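# Carry the crate onto the yellow-taped spot

## Task

Bring the crate onto the area outlined in yellow tape. It must sit upright, lie wholly inside the tape without overlapping it, and still contain every piece of paper. The robot must not topple or finish leaning, or the task fails. The crate must stay there on its own, not because the robot is holding it.

## Robot and tools

ROBOT. TidyBot++: a mobile base 0.54 m long, 0.50 m wide and 0.38 m tall on four powered casters. It carries one seven-joint arm with a two-finger gripper. The shoulder sits 0.12 m ahead of the base centre and 0.68 m above the floor. Cameras: base_camera is a pinhole camera fixed at the front of the base (644x364). wrist_camera is a fisheye (644x476) that looks along the hand. A loose object may occasionally get a brief shove from outside.

FRAMES. Base frame: origin on the floor below the base centre, x forward, y left, z up. hand_pose is reported in this frame. It is the point between the finger pads. Its z axis runs along the fingers and its y axis along the line the pads close on. The odometry frame is the base frame where the scene began. base_odometry counts wheel turns, so wheel slip shows up as travel. It drifts a few cm and degrees over many moves. Heading is positive to the left, from -3.142 to 3.142. base_tilt is in degrees, with forward and right positive when the robot leans that way. Both carry a constant bias of about 1 degree.

execute_actions. Arguments: "actions", a list holding one action or none, and "cameras". "cameras" is a list of "base_camera", "wrist_camera" or "all". If omitted, null or ["all"] you get both images; [] gives none. An empty list of actions just reports state and images. An action may contain "base", "joints" and "speeds". Its motions start together and can finish at different times. A single action runs at most 15 s.
- base: exactly one key. Each is a relative offset measured from the base position in the latest state report, not a pose. translate_m is metres, forward positive, -2 to 2. strafe_m is metres sideways, left positive, -2 to 2. rotate_rad is radians, counter-clockwise seen from above positive, -6.3 to 6.3.
- joints: absolute targets for the single arm, keyed by name, in radians. joint_1_rad: unlimited, swings the whole arm about vertical, positive clockwise from above (opposite to heading). joint_2_rad (shoulder): -2.249 to 2.249. joint_3_rad: unlimited. joint_4_rad (elbow): -2.579 to 2.579. joint_5_rad: unlimited. joint_6_rad (wrist): -2.099 to 2.099. joint_7_rad: unlimited; with the hand down, positive turns it counter-clockwise from above, and at 1.57 the fingers open left and right. gripper_pos: 0 (open) to 1 (closed), unitless. Unlimited joints take the shorter way round, so make big turns in steps under half a turn. Tolerances for done: ±0.039 for joints 1-4, ±0.056 for joints 5-7, ±0.03 for the gripper.
- speeds: caps on top speed for this action only. translate_m and strafe_m take 0.05-0.5 m/s; rotate_rad takes 0.1-1.57 rad/s. The defaults are the maxima. A base move needing over 8.667 s is refused.
Any unknown key or value out of range rejects the whole call, and nothing moves. A joint or base left out of an action may keep pushing toward its earlier target unseen.

ARM GEOMETRY. Set joint_1_rad 0, joint_3_rad 3.14 and joint_5_rad 0, roughly the start pose. The arm then lies in the vertical x-z plane. Segment angles from vertical, positive leaning forward: upper arm (0.42 m) = joint_2_rad, forearm (0.31 m) = joint_2_rad - joint_4_rad, hand (0.31 m to hand point) = that minus joint_6_rad. The hand point lies forward of the shoulder by the sum of length x sin(angle) and above it by the sum of length x cos(angle). Joints turn up to 1.39 rad/s (1.22 for joints 5-7). The arm starts folded with the hand down, reaching 0.08 m past the base front, with the elbow as high as 1.15 m. A downward hand reaches about 0.94 m height at most, and only near the base.

GRIPPER. Pad gap is roughly 85 x (1 - gripper_pos) mm. At 1 the fingers press about 96-120 N each. "done" at 1 means the fingers closed on nothing, or on something very thin. "off_target" means an object stopped them at the reading shown. Closed tips reach about 20 mm beyond the hand point.

RESULTS. You get odometry, tilt, joint_positions, hand_pose, gripper reading, base_status, joint_status and on_its_own (motion you did not command). motor_effort is in % of maximum, with the peak of the last action in brackets; it is noisy and biased. Motor temperatures are listed in joint order. A "pictures" line gives the image order. "done" for the base only means the wheels turned as asked. "off_target" means it stopped short and may still push. After contact_stop or time_out the motion holds where it stopped. A blocked base can read "done" while well short. "joint command not followed" with "cause:" means arm targets were withheld because of a self-collision risk. They may be retried on every action until they pass. There is no guard between arm and base. ARM HIT means a hard strike on the base or the arm itself. If a result reports a stop, later calls in that same reply are skipped.

wait: seconds, 0-10; nothing new is commanded. zoom_image: camera ("base_camera" or "wrist_camera") and region [x0, y0, x1, y1] in pixels of that camera's latest full image, at most 504x504. read_manual: section "licences" only; it moves nothing. finished_scene: scene, integer 1 or 2. It ends the scene for good and reports success, so call it only after the crate rests correctly and released.

CAUTIONS. Friction leaves joints a little off while still reporting done, and hand_pose itself can be 1-2 cm off. To correct, send each joint its last command plus (wanted minus read). Fingers near the floor can strike it. A held load makes the arm sag. While holding something, never command a joint to the angle it currently reads. Torque sensors fault at 104.5 N m (joints 1-4) and 51.3 N m (joints 5-7), with warnings at 56.7 and 29.4. A fault freezes the arm and gripper for 10 s while the base continues. Heat: MOTOR HOT appears from 60 °C. At 75 °C an OVER-TEMPERATURE FAULT lets the arm sink, and joints report limit_stop_at_motor_heat. Resend those targets. Never drive the base while the arm is snagged above about 0.8 m, or the robot can tip. Sideways force on a raised hand can lift wheels; withdraw the arm or back off to level it. Avoid dropping or slamming the crate, spilling paper, and hard pushes. The robot holds its last command while you think.

Each tool is called after "Emit:" as name(argument=value, ...), one argument or row to a line, values as JSON.

## Session

I'll start by looking at the current state and camera images.

Emit:
execute_actions(
  actions=[],
)

Scene clock: 0.00 s.
Motor temperatures (°C, as the motors report them): [40 34 32 36 35 40 43]
base_odometry: x=+0.000 y=+0.000 heading=+0.000 (m, m, rad; odometry frame)
base_tilt: forward=+0.1 right=+0.1 (deg)
base_status: not commanded
joint_positions: joint_1_rad=-0.010 joint_2_rad=-0.321 joint_3_rad=+3.131 joint_4_rad=-2.519 joint_5_rad=-0.030 joint_6_rad=-0.884 joint_7_rad=+1.520 gripper_pos=+0.000
joint_status: not commanded
motor_effort: joint_1_rad=+0 joint_2_rad=+0 joint_3_rad=+0 joint_4_rad=+11 joint_5_rad=-1 joint_6_rad=-1 joint_7_rad=-1 (%)
hand_pose: x=+0.2588 y=+0.0111 z=+0.5858 quat_wxyz=(-0.011, +0.999, -0.024, +0.029) (m; base frame)
pictures: base_camera, wrist_camera
Images, in order (width x height): base_camera 644x364, wrist_camera 644x476.

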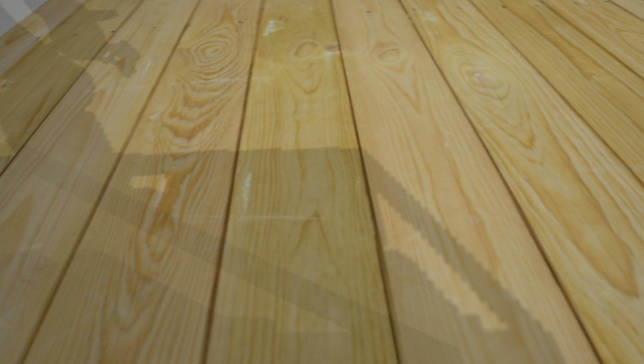

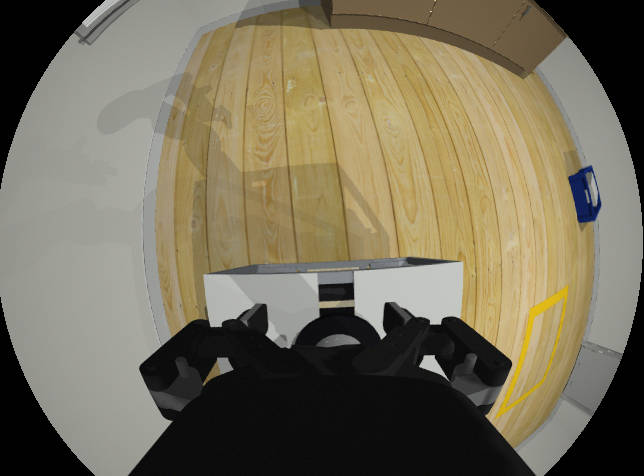

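Emit:
zoom_image(
  camera="wrist_camera",
  region=[440, 120, 644, 440],
)

Region (440, 120, 644, 440) of wrist_camera's 644x476 image, scaled by 1.575; it fills the left 321 columns of this view, and the rest is white.

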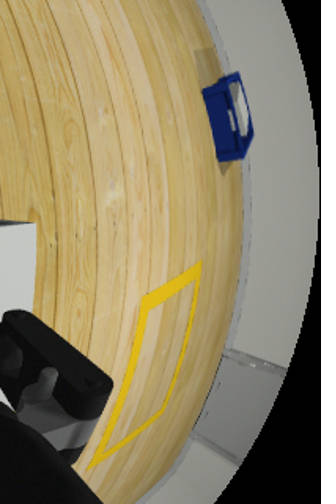

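Emit:
execute_actions(
  actions=[
    {"base": {"rotate_rad": -1.5708}, "joints": {"joint_2_rad": 0.0, "joint_4_rad": -1.4, "joint_6_rad": -1.0, "joint_1_rad": 0.0, "joint_3_rad": 3.14, "joint_5_rad": 0.0, "joint_7_rad": 1.57}},
  ],
)

Scene clock: 13.47 s.
Motor temperatures (°C, as the motors report them): [40 34 32 36 35 40 43]
base_odometry: x=+0.000 y=+0.000 heading=-1.570 (m, m, rad; odometry frame)
base_tilt: forward=+0.2 right=+0.0 (deg)
base_status: done
joint_positions: joint_1_rad=-0.010 joint_2_rad=-0.027 joint_3_rad=+3.132 joint_4_rad=-1.421 joint_5_rad=-0.030 joint_6_rad=-0.970 joint_7_rad=+1.544 gripper_pos=+0.000
joint_status: all done
motor_effort: joint_1_rad=+0(3) joint_2_rad=-18(18) joint_3_rad=+0(2) joint_4_rad=+19(19) joint_5_rad=-1(2) joint_6_rad=+5(6) joint_7_rad=-1(1) (%)
hand_pose: x=+0.6352 y=+0.0192 z=+0.9358 quat_wxyz=(-0.023, +0.925, -0.007, +0.378) (m; base frame)
pictures: base_camera, wrist_camera
Images, in order (width x height): base_camera 644x364, wrist_camera 644x476.

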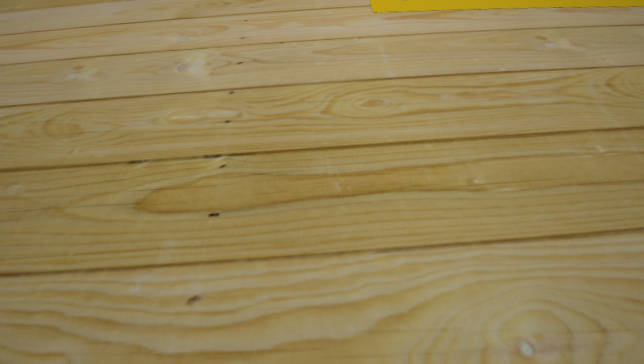

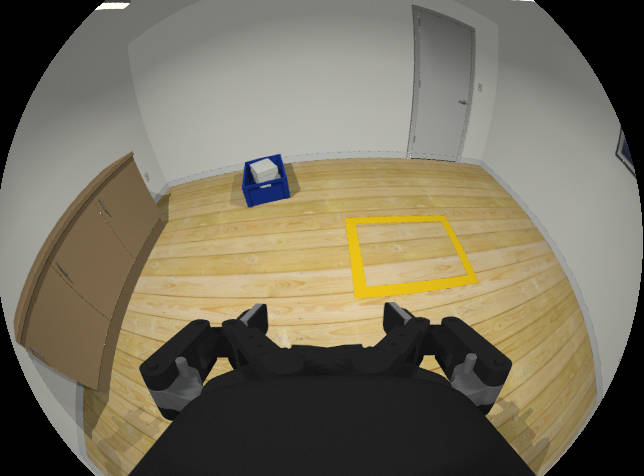

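Emit:
zoom_image(
  camera="wrist_camera",
  region=[210, 130, 330, 220],
)

Emit:
zoom_image(
  camera="wrist_camera",
  region=[320, 190, 500, 320],
)

Region (210, 130, 330, 220) of wrist_camera's 644x476 image, scaled by 4.200; it fills the top 378 rows of this view, and the rest is white.

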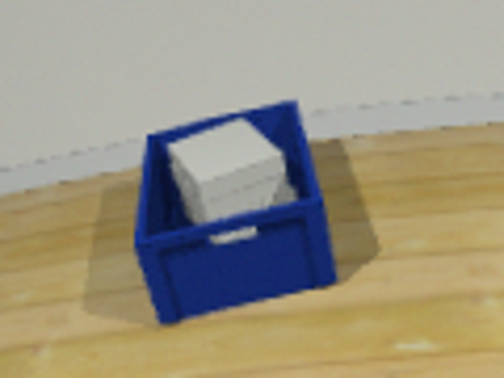

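Region (320, 190, 500, 320) of wrist_camera's 644x476 image, scaled by 2.800.

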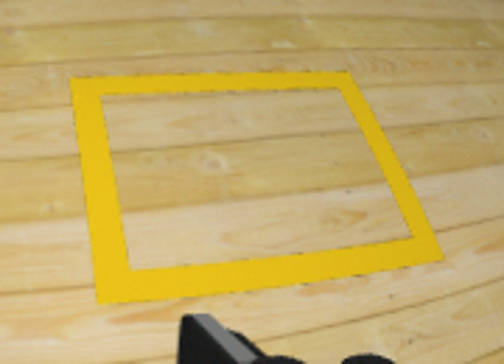

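Emit:
execute_actions(
  actions=[
    {"base": {"rotate_rad": 0.25}},
  ],
  cameras=[],
)

Emit:
execute_actions(
  actions=[
    {"base": {"translate_m": 1.15}, "joints": {"joint_2_rad": 0.5, "joint_4_rad": -1.3, "joint_6_rad": -0.7}},
  ],
)

Scene clock: 134.60 s.
Motor temperatures (°C, as the motors report them): [40 34 32 37 35 40 43]
base_odometry: x=+0.000 y=+0.000 heading=-1.322 (m, m, rad; odometry frame)
base_tilt: forward=+0.1 right=+0.1 (deg)
base_status: done
joint_positions: joint_1_rad=-0.009 joint_2_rad=-0.024 joint_3_rad=+3.132 joint_4_rad=-1.421 joint_5_rad=-0.030 joint_6_rad=-0.970 joint_7_rad=+1.544 gripper_pos=+0.000
joint_status: not commanded
motor_effort: joint_1_rad=+0(3) joint_2_rad=-18(19) joint_3_rad=+0(3) joint_4_rad=+19(19) joint_5_rad=-1(2) joint_6_rad=+5(6) joint_7_rad=-1(1) (%)
hand_pose: x=+0.6358 y=+0.0185 z=+0.9346 quat_wxyz=(-0.023, +0.926, -0.007, +0.377) (m; base frame)
pictures: none
No camera images: the call's "cameras" was empty. Leave "cameras" out to get every camera's image.

Scene clock: 138.27 s.
Motor temperatures (°C, as the motors report them): [40 34 32 37 35 40 43]
base_odometry: x=+0.282 y=-1.115 heading=-1.323 (m, m, rad; odometry frame)
base_tilt: forward=+0.2 right=+0.0 (deg)
base_status: done
joint_positions: joint_1_rad=-0.009 joint_2_rad=+0.499 joint_3_rad=+3.132 joint_4_rad=-1.321 joint_5_rad=-0.030 joint_6_rad=-0.725 joint_7_rad=+1.544 gripper_pos=+0.000
joint_status: all done
motor_effort: joint_1_rad=+0(1) joint_2_rad=-36(40) joint_3_rad=-1(1) joint_4_rad=+18(20) joint_5_rad=-1(1) joint_6_rad=+3(5) joint_7_rad=-1(1) (%)
hand_pose: x=+0.7997 y=+0.0190 z=+0.7163 quat_wxyz=(-0.021, +0.956, -0.013, +0.293) (m; base frame)
pictures: base_camera, wrist_camera
Images, in order (width x height): base_camera 644x364, wrist_camera 644x476.

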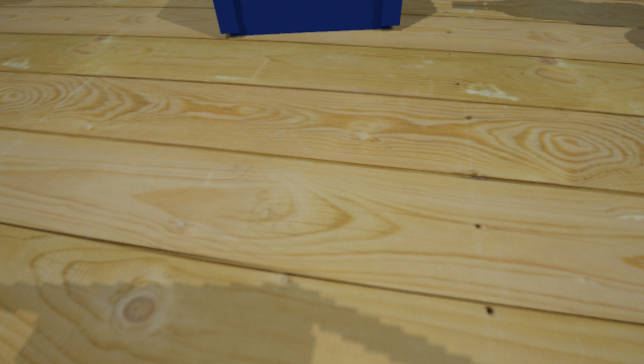

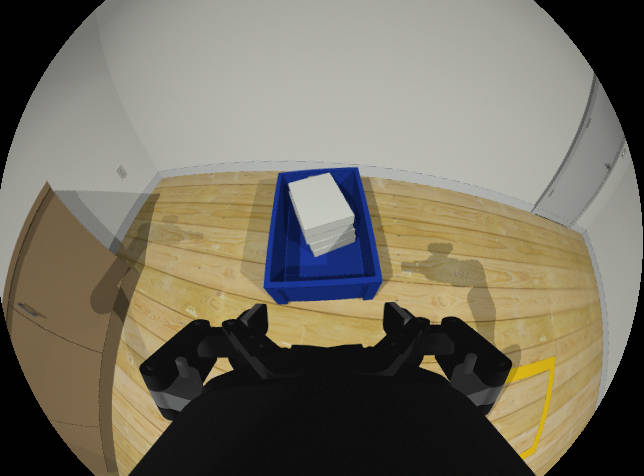

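Emit:
zoom_image(
  camera="wrist_camera",
  region=[240, 150, 410, 320],
)

Emit:
zoom_image(
  camera="base_camera",
  region=[190, 0, 430, 60],
)

Region (240, 150, 410, 320) of wrist_camera's 644x476 image, scaled by 2.965.

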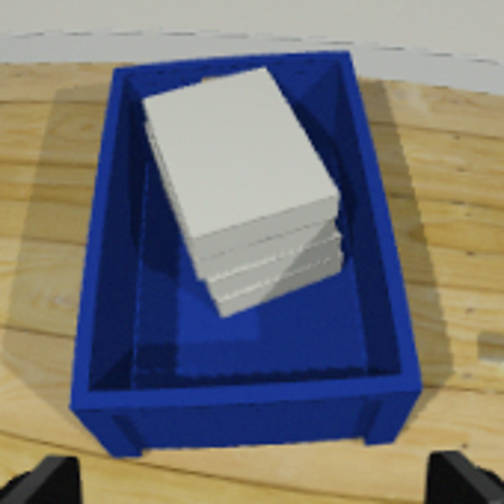

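Region (190, 0, 430, 60) of base_camera's 644x364 image, scaled by 2.100; it fills the top 126 rows of this view, and the rest is white.

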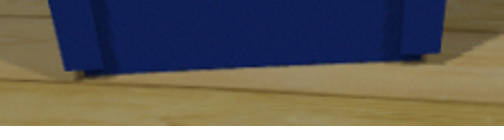

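Emit:
execute_actions(
  actions=[
    {"base": {"translate_m": 0.245}, "joints": {"joint_1_rad": -0.02, "joint_2_rad": 1.32, "joint_3_rad": 3.14, "joint_4_rad": -0.75, "joint_5_rad": 0.0, "joint_6_rad": -1.08, "joint_7_rad": 0.03, "gripper_pos": 0.0}},
  ],
)

Scene clock: 260.73 s.
Motor temperatures (°C, as the motors report them): [40 36 32 37 35 40 43]
base_odometry: x=+0.342 y=-1.353 heading=-1.323 (m, m, rad; odometry frame)
base_tilt: forward=+0.2 right=+0.0 (deg)
base_status: done
joint_positions: joint_1_rad=-0.009 joint_2_rad=+1.312 joint_3_rad=+3.132 joint_4_rad=-0.774 joint_5_rad=-0.030 joint_6_rad=-1.051 joint_7_rad=+0.051 gripper_pos=+0.000
joint_status: all done
motor_effort: joint_1_rad=+0(3) joint_2_rad=-48(51) joint_3_rad=-1(1) joint_4_rad=+13(19) joint_5_rad=-1(2) joint_6_rad=+0(6) joint_7_rad=-1(1) (%)
hand_pose: x=+0.8005 y=+0.0203 z=+0.3238 quat_wxyz=(-0.014, +0.724, -0.690, -0.011) (m; base frame)
pictures: base_camera, wrist_camera
Images, in order (width x height): base_camera 644x364, wrist_camera 644x476.

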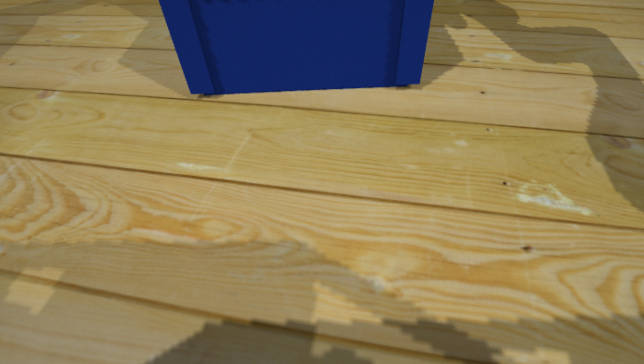

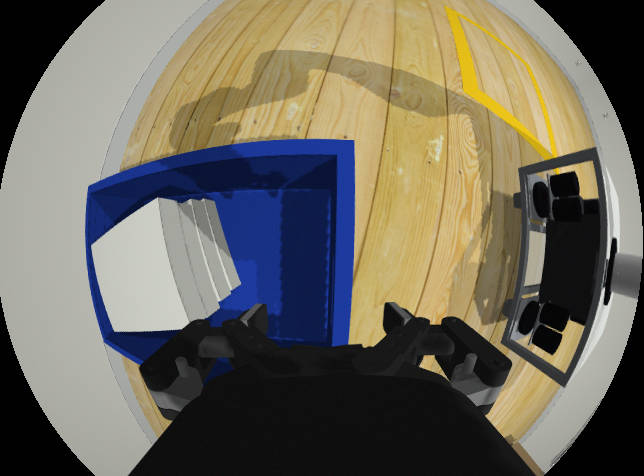

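Emit:
execute_actions(
  actions=[
    {"joints": {"joint_2_rad": 1.495, "joint_4_rad": -0.83, "joint_6_rad": -0.828}},
  ],
)

Scene clock: 270.27 s.
Motor temperatures (°C, as the motors report them): [40 36 32 37 35 40 43]
base_odometry: x=+0.342 y=-1.353 heading=-1.323 (m, m, rad; odometry frame)
base_tilt: forward=+0.2 right=+0.0 (deg)
base_status: not commanded
joint_positions: joint_1_rad=-0.009 joint_2_rad=+1.500 joint_3_rad=+3.132 joint_4_rad=-0.820 joint_5_rad=-0.030 joint_6_rad=-0.857 joint_7_rad=+0.051 gripper_pos=+0.000
joint_status: all done
motor_effort: joint_1_rad=+0(0) joint_2_rad=-48(55) joint_3_rad=-1(1) joint_4_rad=+12(14) joint_5_rad=-1(1) joint_6_rad=+0(0) joint_7_rad=-1(2) (%)
hand_pose: x=+0.7580 y=+0.0191 z=+0.1867 quat_wxyz=(+0.001, +0.721, -0.692, -0.024) (m; base frame)
pictures: base_camera, wrist_camera
Images, in order (width x height): base_camera 644x364, wrist_camera 644x476.

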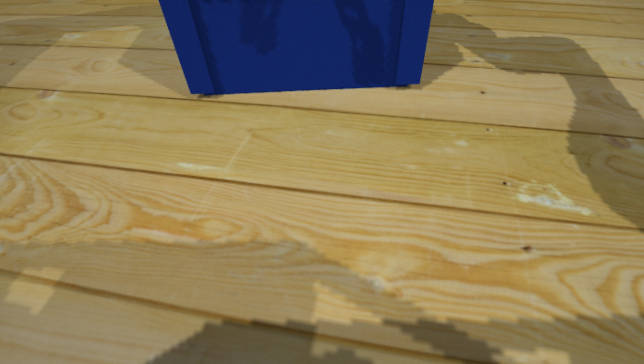

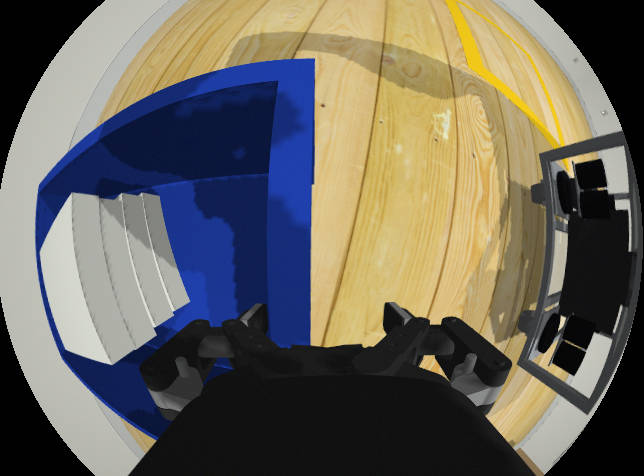

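Emit:
execute_actions(
  actions=[
    {"joints": {"joint_2_rad": 1.45, "gripper_pos": 0.45}},
  ],
)

Scene clock: 285.80 s.
Motor temperatures (°C, as the motors report them): [40 37 32 37 35 40 43]
base_odometry: x=+0.342 y=-1.353 heading=-1.323 (m, m, rad; odometry frame)
base_tilt: forward=+0.1 right=+0.1 (deg)
base_status: not commanded
joint_positions: joint_1_rad=-0.009 joint_2_rad=+1.465 joint_3_rad=+3.132 joint_4_rad=-0.820 joint_5_rad=-0.030 joint_6_rad=-0.857 joint_7_rad=+0.051 gripper_pos=+0.450
joint_status: all done
motor_effort: joint_1_rad=+0(1) joint_2_rad=-48(50) joint_3_rad=-1(1) joint_4_rad=+12(12) joint_5_rad=-1(1) joint_6_rad=+0(1) joint_7_rad=-2(1) (%)
hand_pose: x=+0.7749 y=+0.0193 z=+0.2093 quat_wxyz=(-0.012, +0.721, -0.692, -0.011) (m; base frame)
pictures: base_camera, wrist_camera
Images, in order (width x height): base_camera 644x364, wrist_camera 644x476.

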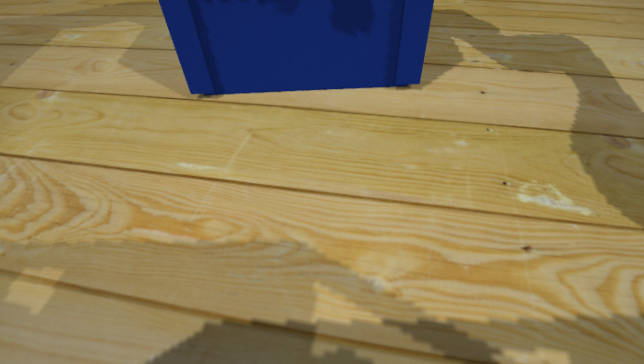

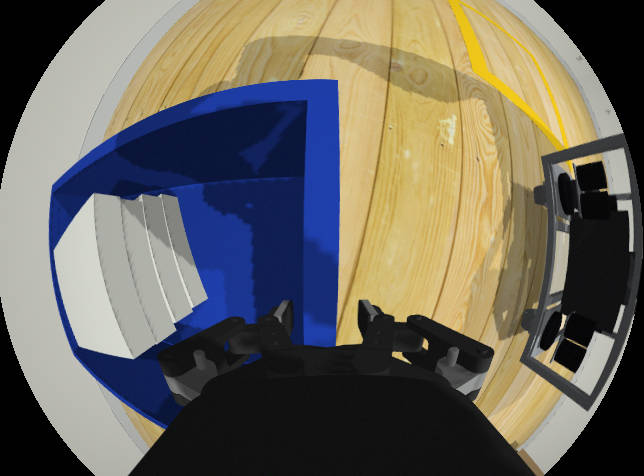

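Emit:
execute_actions(
  actions=[
    {"joints": {"gripper_pos": 1.0}},
  ],
)

Scene clock: 288.03 s.
Motor temperatures (°C, as the motors report them): [40 37 32 37 35 40 43]
base_odometry: x=+0.342 y=-1.353 heading=-1.323 (m, m, rad; odometry frame)
base_tilt: forward=+0.2 right=+0.1 (deg)
base_status: not commanded
joint_positions: joint_1_rad=-0.009 joint_2_rad=+1.463 joint_3_rad=+3.132 joint_4_rad=-0.820 joint_5_rad=-0.030 joint_6_rad=-0.846 joint_7_rad=+0.045 gripper_pos=+0.789
joint_status: gripper_pos off_target (ended at +0.789, target +1.000)
motor_effort: joint_1_rad=+1(1) joint_2_rad=-47(48) joint_3_rad=+0(1) joint_4_rad=+11(17) joint_5_rad=+1(2) joint_6_rad=-1(7) joint_7_rad=+0(1) (%)
hand_pose: x=+0.7788 y=+0.0192 z=+0.2104 quat_wxyz=(-0.016, +0.719, -0.695, -0.007) (m; base frame)
pictures: base_camera, wrist_camera
Images, in order (width x height): base_camera 644x364, wrist_camera 644x476.

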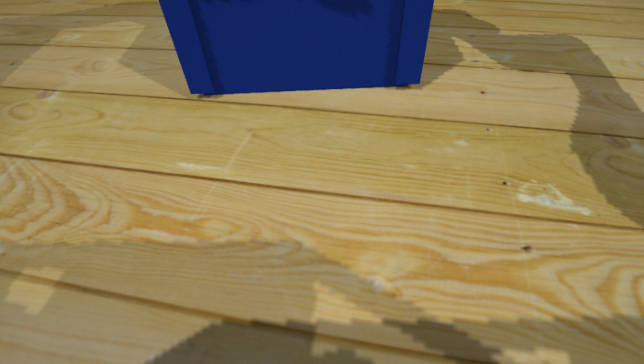

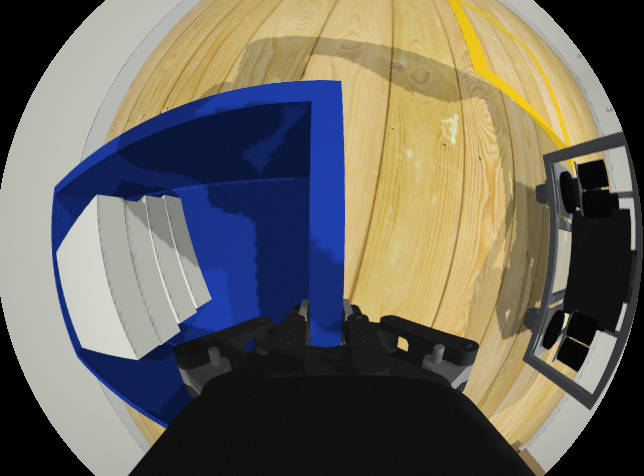

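Emit:
execute_actions(
  actions=[
    {"base": {"translate_m": -0.25}, "joints": {"joint_2_rad": 1.50, "joint_4_rad": -0.92, "joint_6_rad": -1.03}, "speeds": {"translate_m": 0.12}},
  ],
)

Scene clock: 293.63 s.
Motor temperatures (°C, as the motors report them): [40 37 32 37 35 40 43]
base_odometry: x=+0.281 y=-1.111 heading=-1.324 (m, m, rad; odometry frame)
base_tilt: forward=+0.2 right=+0.0 (deg)
base_status: done
joint_positions: joint_1_rad=-0.009 joint_2_rad=+1.472 joint_3_rad=+3.134 joint_4_rad=-0.796 joint_5_rad=-0.030 joint_6_rad=-0.838 joint_7_rad=+0.036 gripper_pos=+0.789
joint_status: joint_4_rad off_target (ended at -0.796, target -0.920); joint_6_rad off_target (ended at -0.838, target -1.030); the others done
motor_effort: joint_1_rad=-4(4) joint_2_rad=-40(51) joint_3_rad=-2(3) joint_4_rad=-7(10) joint_5_rad=+2(2) joint_6_rad=-23(30) joint_7_rad=+1(2) (%)
hand_pose: x=+0.7898 y=+0.0185 z=+0.2106 quat_wxyz=(-0.023, +0.716, -0.698, +0.002) (m; base frame)
pictures: base_camera, wrist_camera
Images, in order (width x height): base_camera 644x364, wrist_camera 644x476.

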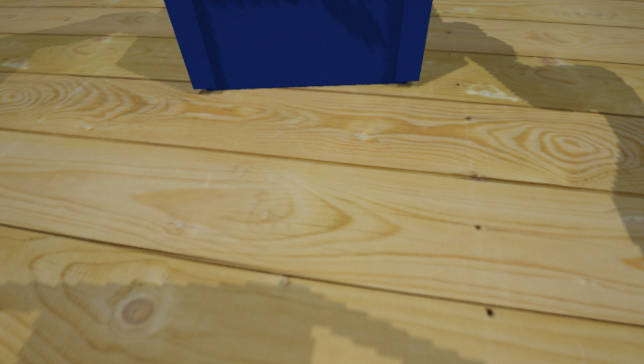

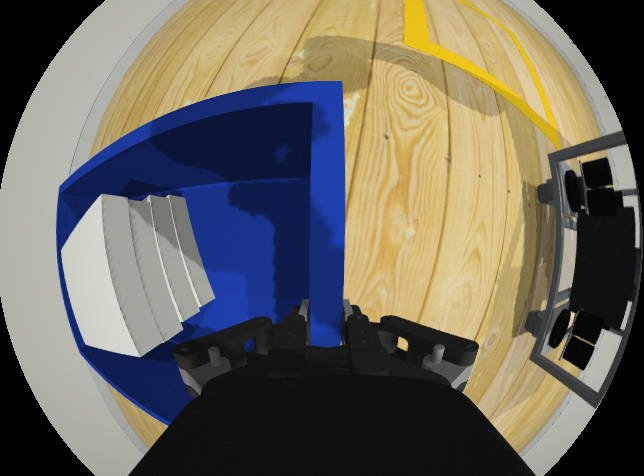

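Emit:
execute_actions(
  actions=[
    {"base": {"translate_m": -0.70}, "speeds": {"translate_m": 0.25}},
  ],
)

Scene clock: 333.43 s.
Motor temperatures (°C, as the motors report them): [40 37 32 36 35 41 43]
base_odometry: x=+0.110 y=-0.432 heading=-1.325 (m, m, rad; odometry frame)
base_tilt: forward=+0.2 right=+0.0 (deg)
base_status: done
joint_positions: joint_1_rad=-0.010 joint_2_rad=+1.472 joint_3_rad=+3.134 joint_4_rad=-0.796 joint_5_rad=-0.030 joint_6_rad=-0.842 joint_7_rad=+0.034 gripper_pos=+0.790
joint_status: not commanded
motor_effort: joint_1_rad=-4(4) joint_2_rad=-41(51) joint_3_rad=-2(3) joint_4_rad=-7(14) joint_5_rad=+1(5) joint_6_rad=-23(32) joint_7_rad=+2(2) (%)
hand_pose: x=+0.7888 y=+0.0190 z=+0.2107 quat_wxyz=(-0.022, +0.716, -0.698, +0.001) (m; base frame)
pictures: base_camera, wrist_camera
Images, in order (width x height): base_camera 644x364, wrist_camera 644x476.

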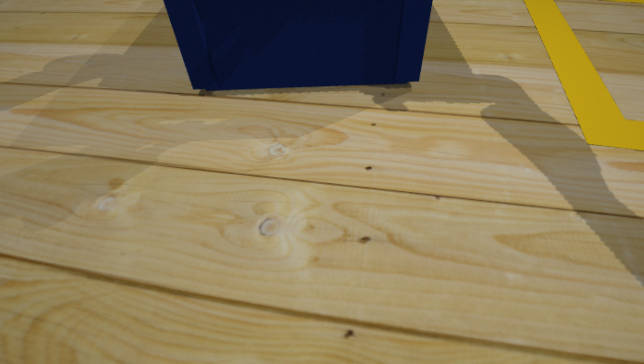

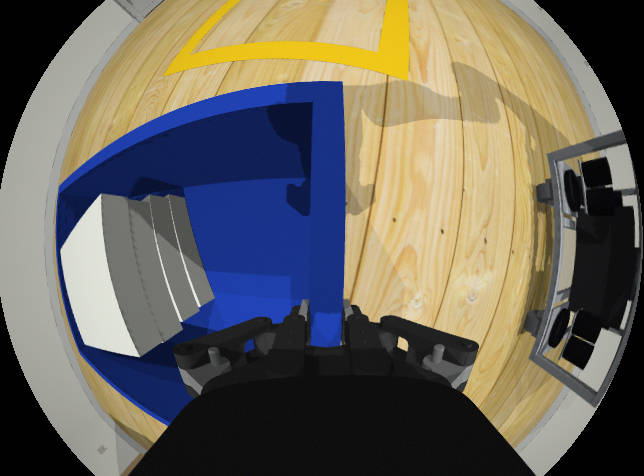

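Emit:
execute_actions(
  actions=[
    {"base": {"strafe_m": -0.2}, "joints": {"joint_1_rad": 0.09, "joint_2_rad": 1.43, "joint_3_rad": 3.22, "joint_4_rad": -0.83, "joint_5_rad": 0.05, "joint_6_rad": -0.88, "joint_7_rad": 0.18}, "speeds": {"strafe_m": 0.12}},
  ],
)

Scene clock: 358.20 s.
Motor temperatures (°C, as the motors report them): [40 38 32 36 35 42 43]
base_odometry: x=-0.083 y=-0.481 heading=-1.325 (m, m, rad; odometry frame)
base_tilt: forward=+0.2 right=+0.0 (deg)
base_status: done
joint_positions: joint_1_rad=-0.063 joint_2_rad=+1.469 joint_3_rad=+3.127 joint_4_rad=-0.801 joint_5_rad=-0.030 joint_6_rad=-0.845 joint_7_rad=+0.203 gripper_pos=+0.790
joint_status: joint_1_rad off_target (ended at -0.063, target +0.090); joint_2_rad off_target (ended at +1.469, target +1.430); joint_3_rad off_target (ended at +3.127, target +3.220); joint_5_rad off_target (ended at -0.030, target +0.050); the others done
motor_effort: joint_1_rad=+28(32) joint_2_rad=-54(56) joint_3_rad=+17(20) joint_4_rad=+10(11) joint_5_rad=+5(13) joint_6_rad=-4(23) joint_7_rad=-8(9) (%)
hand_pose: x=+0.7840 y=+0.0581 z=+0.2113 quat_wxyz=(-0.022, +0.789, -0.614, -0.002) (m; base frame)
pictures: base_camera, wrist_camera
Images, in order (width x height): base_camera 644x364, wrist_camera 644x476.

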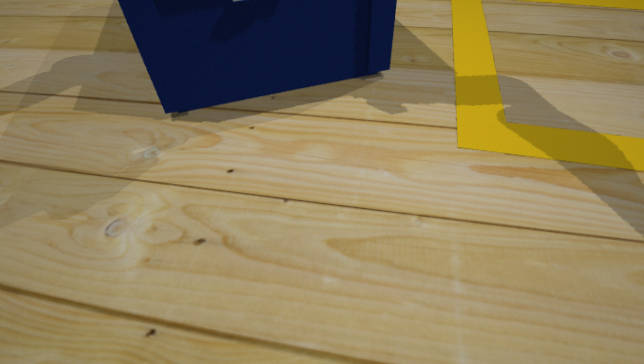

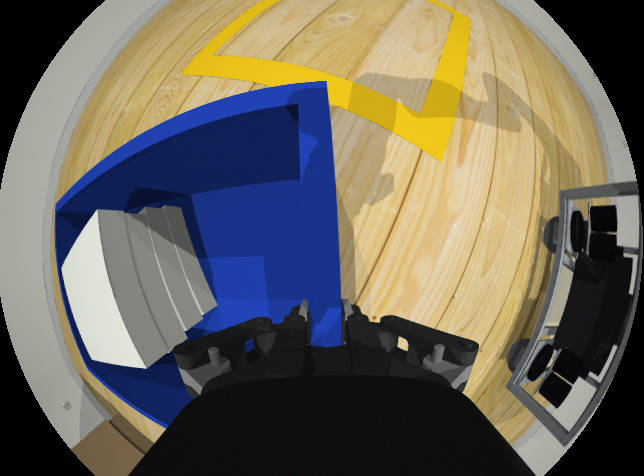

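Emit:
execute_actions(
  actions=[
    {"base": {"strafe_m": -0.22}, "joints": {"joint_1_rad": 0.12, "joint_2_rad": 1.44, "joint_3_rad": 3.25, "joint_4_rad": -0.85, "joint_5_rad": 0.08, "joint_6_rad": -0.90, "joint_7_rad": 0.48}, "speeds": {"strafe_m": 0.15}},
  ],
)

Scene clock: 368.43 s.
Motor temperatures (°C, as the motors report them): [40 38 32 36 35 42 43]
base_odometry: x=-0.296 y=-0.534 heading=-1.325 (m, m, rad; odometry frame)
base_tilt: forward=+0.2 right=+0.1 (deg)
base_status: done
joint_positions: joint_1_rad=-0.079 joint_2_rad=+1.465 joint_3_rad=+3.124 joint_4_rad=-0.812 joint_5_rad=-0.024 joint_6_rad=-0.844 joint_7_rad=+0.506 gripper_pos=+0.790
joint_status: joint_1_rad off_target (ended at -0.079, target +0.120); joint_3_rad off_target (ended at +3.124, target +3.250); joint_5_rad off_target (ended at -0.024, target +0.080); the others done
motor_effort: joint_1_rad=+37(41) joint_2_rad=-51(56) joint_3_rad=+23(27) joint_4_rad=+9(10) joint_5_rad=+9(17) joint_6_rad=-5(14) joint_7_rad=-9(10) (%)
hand_pose: x=+0.7793 y=+0.0690 z=+0.2112 quat_wxyz=(-0.021, +0.877, -0.479, -0.001) (m; base frame)
pictures: base_camera, wrist_camera
Images, in order (width x height): base_camera 644x364, wrist_camera 644x476.

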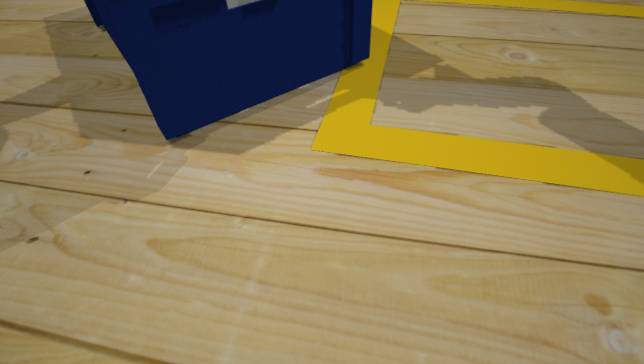

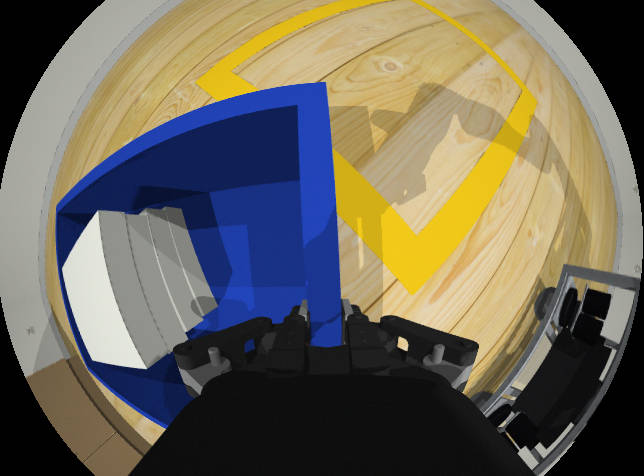

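Emit:
execute_actions(
  actions=[
    {"base": {"translate_m": 0.05}, "joints": {"joint_7_rad": 0.62}},
  ],
  cameras=[],
)

Emit:
execute_actions(
  actions=[
    {"base": {"strafe_m": -0.25}, "joints": {"joint_1_rad": 0.15, "joint_2_rad": 1.44, "joint_3_rad": 3.28, "joint_4_rad": -0.84, "joint_5_rad": 0.11, "joint_6_rad": -0.89, "joint_7_rad": 0.80}, "speeds": {"strafe_m": 0.17}},
  ],
)

Scene clock: 381.77 s.
Motor temperatures (°C, as the motors report them): [41 38 32 36 35 41 43]
base_odometry: x=-0.284 y=-0.583 heading=-1.325 (m, m, rad; odometry frame)
base_tilt: forward=+0.2 right=+0.1 (deg)
base_status: done
joint_positions: joint_1_rad=-0.022 joint_2_rad=+1.454 joint_3_rad=+3.133 joint_4_rad=-0.846 joint_5_rad=-0.021 joint_6_rad=-0.896 joint_7_rad=+0.632 gripper_pos=+0.790
joint_status: all done
on_its_own: joint_1_rad moved +0.057 toward your old target +0.120
motor_effort: joint_1_rad=+25(35) joint_2_rad=-46(53) joint_3_rad=+19(25) joint_4_rad=+12(15) joint_5_rad=+10(16) joint_6_rad=-2(6) joint_7_rad=-6(8) (%)
hand_pose: x=+0.7541 y=+0.0248 z=+0.2107 quat_wxyz=(+0.002, +0.894, -0.448, -0.030) (m; base frame)
pictures: none
No camera images: the call's "cameras" was empty. Leave "cameras" out to get every camera's image.

Scene clock: 383.97 s.
Motor temperatures (°C, as the motors report them): [41 38 32 36 35 41 43]
base_odometry: x=-0.526 y=-0.644 heading=-1.324 (m, m, rad; odometry frame)
base_tilt: forward=+0.2 right=+0.1 (deg)
base_status: done
joint_positions: joint_1_rad=-0.067 joint_2_rad=+1.457 joint_3_rad=+3.130 joint_4_rad=-0.835 joint_5_rad=-0.018 joint_6_rad=-0.868 joint_7_rad=+0.817 gripper_pos=+0.790
joint_status: joint_1_rad off_target (ended at -0.067, target +0.150); joint_3_rad off_target (ended at +3.130, target +3.280); joint_5_rad off_target (ended at -0.018, target +0.110); the others done
motor_effort: joint_1_rad=+40(45) joint_2_rad=-54(55) joint_3_rad=+28(31) joint_4_rad=+12(12) joint_5_rad=+13(19) joint_6_rad=-2(8) joint_7_rad=-7(8) (%)
hand_pose: x=+0.7655 y=+0.0558 z=+0.2114 quat_wxyz=(-0.008, +0.940, -0.342, -0.013) (m; base frame)
pictures: base_camera, wrist_camera
Images, in order (width x height): base_camera 644x364, wrist_camera 644x476.

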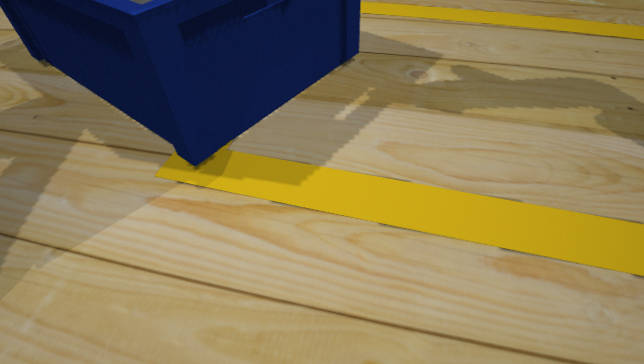

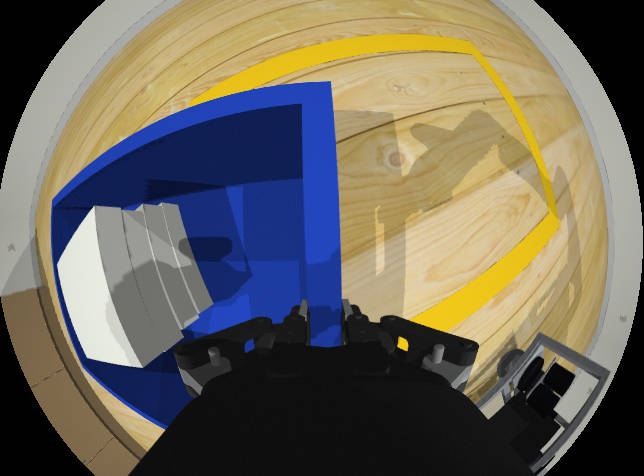

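Emit:
execute_actions(
  actions=[
    {"base": {"strafe_m": -0.30}, "joints": {"joint_1_rad": 0.17, "joint_2_rad": 1.44, "joint_3_rad": 3.30, "joint_4_rad": -0.82, "joint_5_rad": 0.13, "joint_6_rad": -0.86, "joint_7_rad": 1.07}, "speeds": {"strafe_m": 0.2}},
  ],
)

Scene clock: 392.27 s.
Motor temperatures (°C, as the motors report them): [41 38 32 36 35 41 43]
base_odometry: x=-0.816 y=-0.717 heading=-1.324 (m, m, rad; odometry frame)
base_tilt: forward=+0.2 right=+0.0 (deg)
base_status: done
joint_positions: joint_1_rad=-0.069 joint_2_rad=+1.465 joint_3_rad=+3.133 joint_4_rad=-0.813 joint_5_rad=-0.007 joint_6_rad=-0.834 joint_7_rad=+1.079 gripper_pos=+0.790
joint_status: joint_1_rad off_target (ended at -0.069, target +0.170); joint_3_rad off_target (ended at +3.133, target +3.300); joint_5_rad off_target (ended at -0.007, target +0.130); the others done
motor_effort: joint_1_rad=+44(51) joint_2_rad=-55(58) joint_3_rad=+30(36) joint_4_rad=+14(14) joint_5_rad=+14(24) joint_6_rad=+0(8) joint_7_rad=-7(6) (%)
hand_pose: x=+0.7839 y=+0.0538 z=+0.2114 quat_wxyz=(-0.011, +0.977, -0.212, +0.013) (m; base frame)
pictures: base_camera, wrist_camera
Images, in order (width x height): base_camera 644x364, wrist_camera 644x476.

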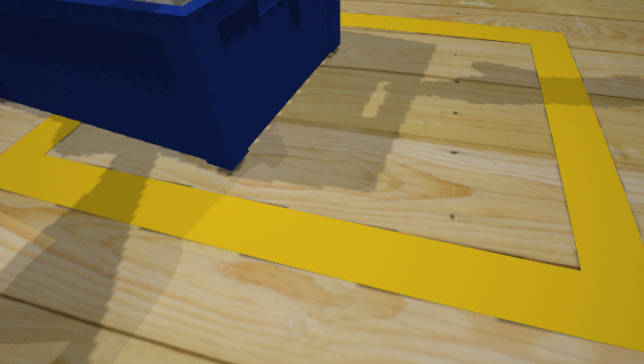

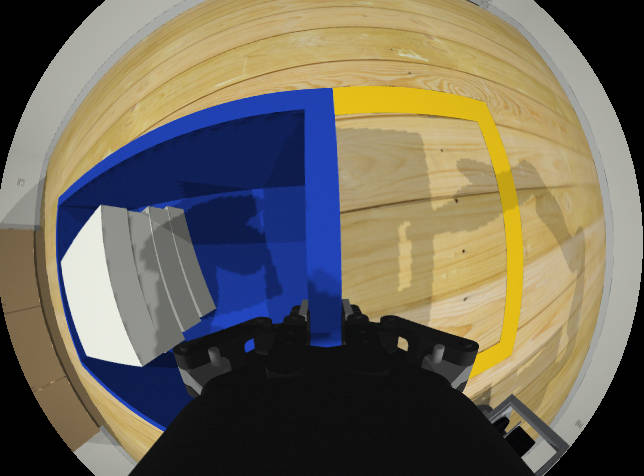

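Emit:
zoom_image(
  camera="base_camera",
  region=[0, 0, 400, 226],
)

Emit:
zoom_image(
  camera="wrist_camera",
  region=[290, 70, 550, 390],
)

Region (0, 0, 400, 226) of base_camera's 644x364 image, scaled by 1.260; it fills the top 285 rows of this view, and the rest is white.

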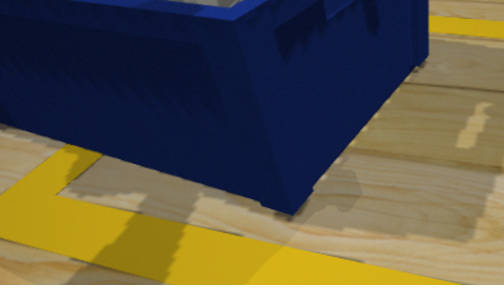

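Region (290, 70, 550, 390) of wrist_camera's 644x476 image, scaled by 1.575; it fills the left 410 columns of this view, and the rest is white.

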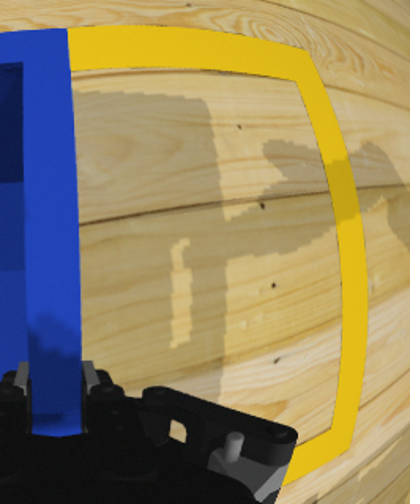

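Emit:
execute_actions(
  actions=[
    {"base": {"strafe_m": -0.36}, "joints": {"joint_1_rad": 0.17, "joint_2_rad": 1.42, "joint_3_rad": 3.30, "joint_4_rad": -0.89, "joint_5_rad": 0.13, "joint_6_rad": -0.88, "joint_7_rad": 1.16}, "speeds": {"strafe_m": 0.2}},
  ],
)

Scene clock: 438.37 s.
Motor temperatures (°C, as the motors report them): [42 39 33 36 36 41 43]
base_odometry: x=-1.165 y=-0.806 heading=-1.323 (m, m, rad; odometry frame)
base_tilt: forward=+0.2 right=+0.1 (deg)
base_status: done
joint_positions: joint_1_rad=-0.085 joint_2_rad=+1.451 joint_3_rad=+3.120 joint_4_rad=-0.853 joint_5_rad=-0.007 joint_6_rad=-0.825 joint_7_rad=+1.169 gripper_pos=+0.790
joint_status: joint_1_rad off_target (ended at -0.085, target +0.170); joint_3_rad off_target (ended at +3.120, target +3.300); joint_5_rad off_target (ended at -0.007, target +0.130); the others done
motor_effort: joint_1_rad=+46(55) joint_2_rad=-50(58) joint_3_rad=+31(39) joint_4_rad=+10(15) joint_5_rad=+14(25) joint_6_rad=-5(12) joint_7_rad=-7(4) (%)
hand_pose: x=+0.7708 y=+0.0699 z=+0.2111 quat_wxyz=(-0.014, +0.987, -0.159, +0.003) (m; base frame)
pictures: base_camera, wrist_camera
Images, in order (width x height): base_camera 644x364, wrist_camera 644x476.

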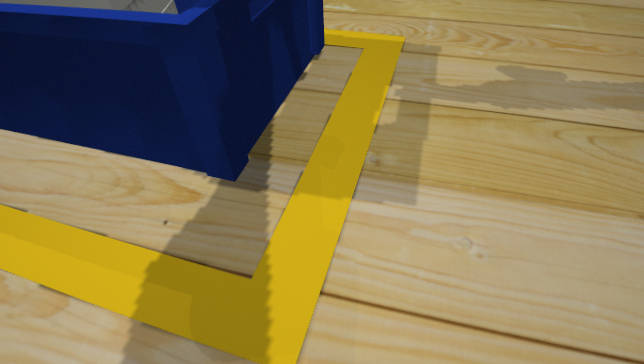

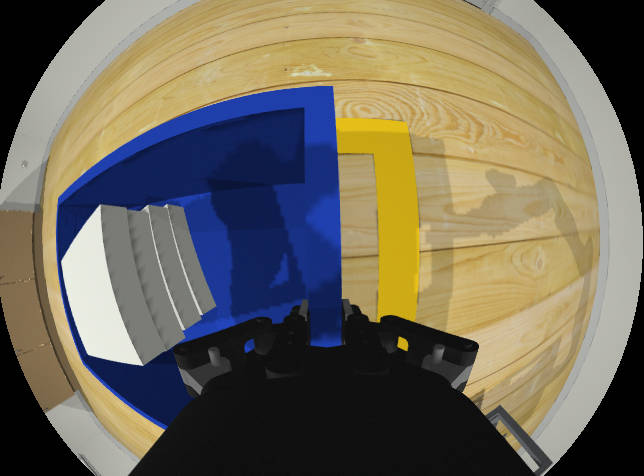

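Emit:
execute_actions(
  actions=[
    {"joints": {"joint_1_rad": -0.085, "joint_2_rad": 1.45, "joint_3_rad": 3.12, "joint_4_rad": -0.853, "joint_5_rad": -0.007, "joint_6_rad": -0.825, "joint_7_rad": 1.19, "gripper_pos": 0.3}},
  ],
  cameras=["wrist_camera"],
)

Scene clock: 459.07 s.
Motor temperatures (°C, as the motors report them): [43 40 33 36 36 41 43]
base_odometry: x=-1.165 y=-0.806 heading=-1.324 (m, m, rad; odometry frame)
base_tilt: forward=+0.2 right=+0.0 (deg)
base_status: not commanded
joint_positions: joint_1_rad=-0.067 joint_2_rad=+1.454 joint_3_rad=+3.127 joint_4_rad=-0.861 joint_5_rad=-0.006 joint_6_rad=-0.828 joint_7_rad=+1.170 gripper_pos=+0.300
joint_status: all done
motor_effort: joint_1_rad=+0(46) joint_2_rad=-48(55) joint_3_rad=-1(31) joint_4_rad=+12(14) joint_5_rad=+0(15) joint_6_rad=-1(5) joint_7_rad=-2(7) (%)
hand_pose: x=+0.7653 y=+0.0541 z=+0.2067 quat_wxyz=(-0.009, +0.986, -0.167, -0.003) (m; base frame)
pictures: wrist_camera
Images, in order (width x height): wrist_camera 644x476.

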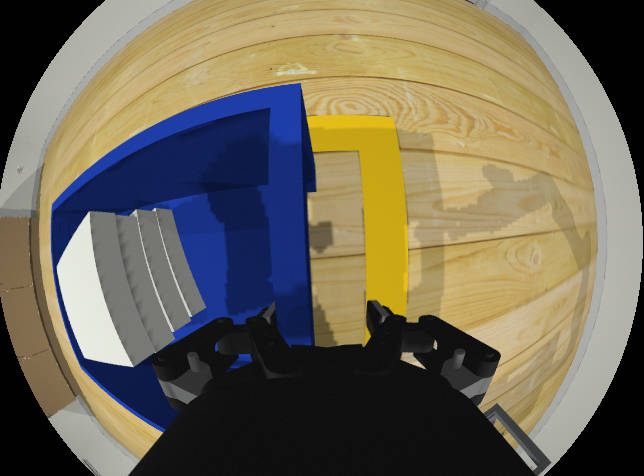

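Emit:
execute_actions(
  actions=[
    {"joints": {"joint_1_rad": -0.38, "joint_2_rad": 0.85, "joint_3_rad": 3.14, "joint_4_rad": -0.85, "joint_5_rad": 0.0, "joint_6_rad": -1.42, "gripper_pos": 0.0}},
  ],
)

Scene clock: 469.83 s.
Motor temperatures (°C, as the motors report them): [43 40 33 36 36 41 43]
base_odometry: x=-1.165 y=-0.806 heading=-1.324 (m, m, rad; odometry frame)
base_tilt: forward=+0.2 right=+0.1 (deg)
base_status: not commanded
joint_positions: joint_1_rad=-0.366 joint_2_rad=+0.857 joint_3_rad=+3.127 joint_4_rad=-0.860 joint_5_rad=-0.006 joint_6_rad=-1.393 joint_7_rad=+1.170 gripper_pos=+0.000
joint_status: all done
motor_effort: joint_1_rad=+0(3) joint_2_rad=-43(52) joint_3_rad=-1(2) joint_4_rad=+16(16) joint_5_rad=-1(1) joint_6_rad=+0(0) joint_7_rad=-1(1) (%)
hand_pose: x=+0.7120 y=+0.2379 z=+0.6008 quat_wxyz=(-0.014, +1.000, -0.013, +0.012) (m; base frame)
pictures: base_camera, wrist_camera
Images, in order (width x height): base_camera 644x364, wrist_camera 644x476.

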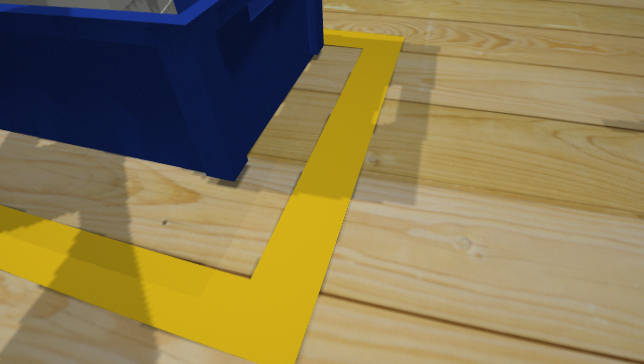

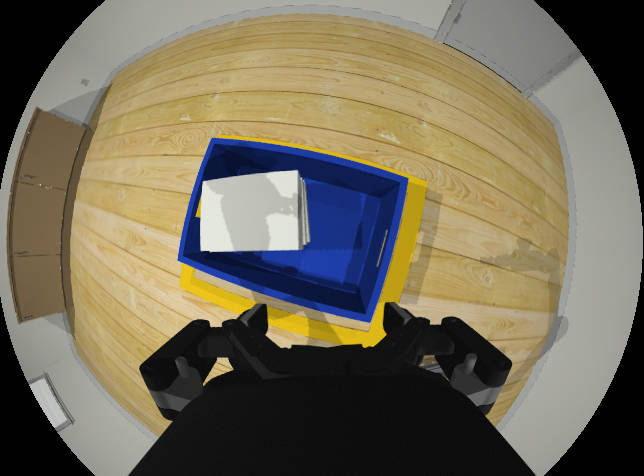

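Emit:
zoom_image(
  camera="wrist_camera",
  region=[160, 110, 450, 360],
)

Region (160, 110, 450, 360) of wrist_camera's 644x476 image, scaled by 1.738; it fills the top 434 rows of this view, and the rest is white.

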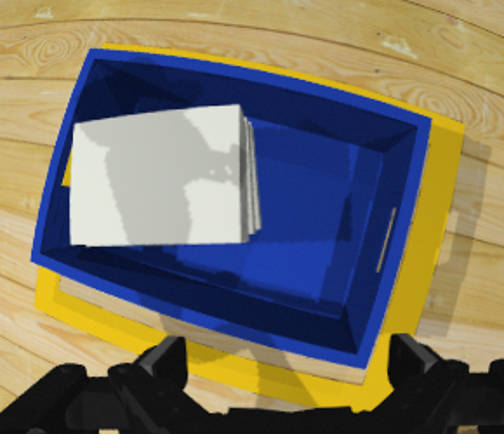

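Emit:
zoom_image(
  camera="base_camera",
  region=[270, 10, 420, 100],
)

Region (270, 10, 420, 100) of base_camera's 644x364 image, scaled by 3.360; it fills the top 302 rows of this view, and the rest is white.

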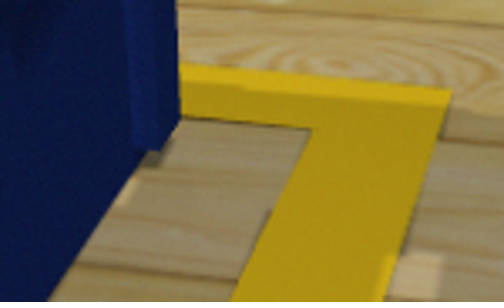

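Emit:
zoom_image(
  camera="wrist_camera",
  region=[190, 120, 320, 190],
)

Emit:
zoom_image(
  camera="wrist_camera",
  region=[320, 130, 450, 200],
)

Region (190, 120, 320, 190) of wrist_camera's 644x476 image, scaled by 3.877; it fills the top 271 rows of this view, and the rest is white.

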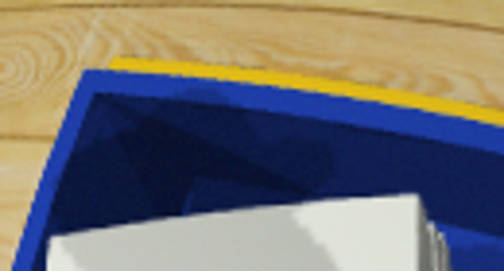

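Region (320, 130, 450, 200) of wrist_camera's 644x476 image, scaled by 3.877; it fills the top 271 rows of this view, and the rest is white.

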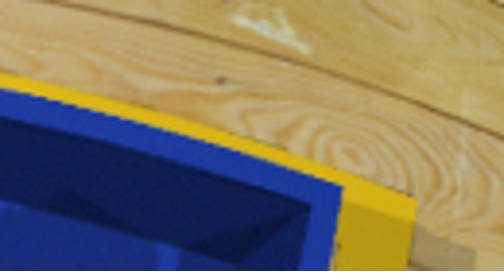

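Emit:
finished_scene(
  scene=1,
)

The scene is finished: the task was done.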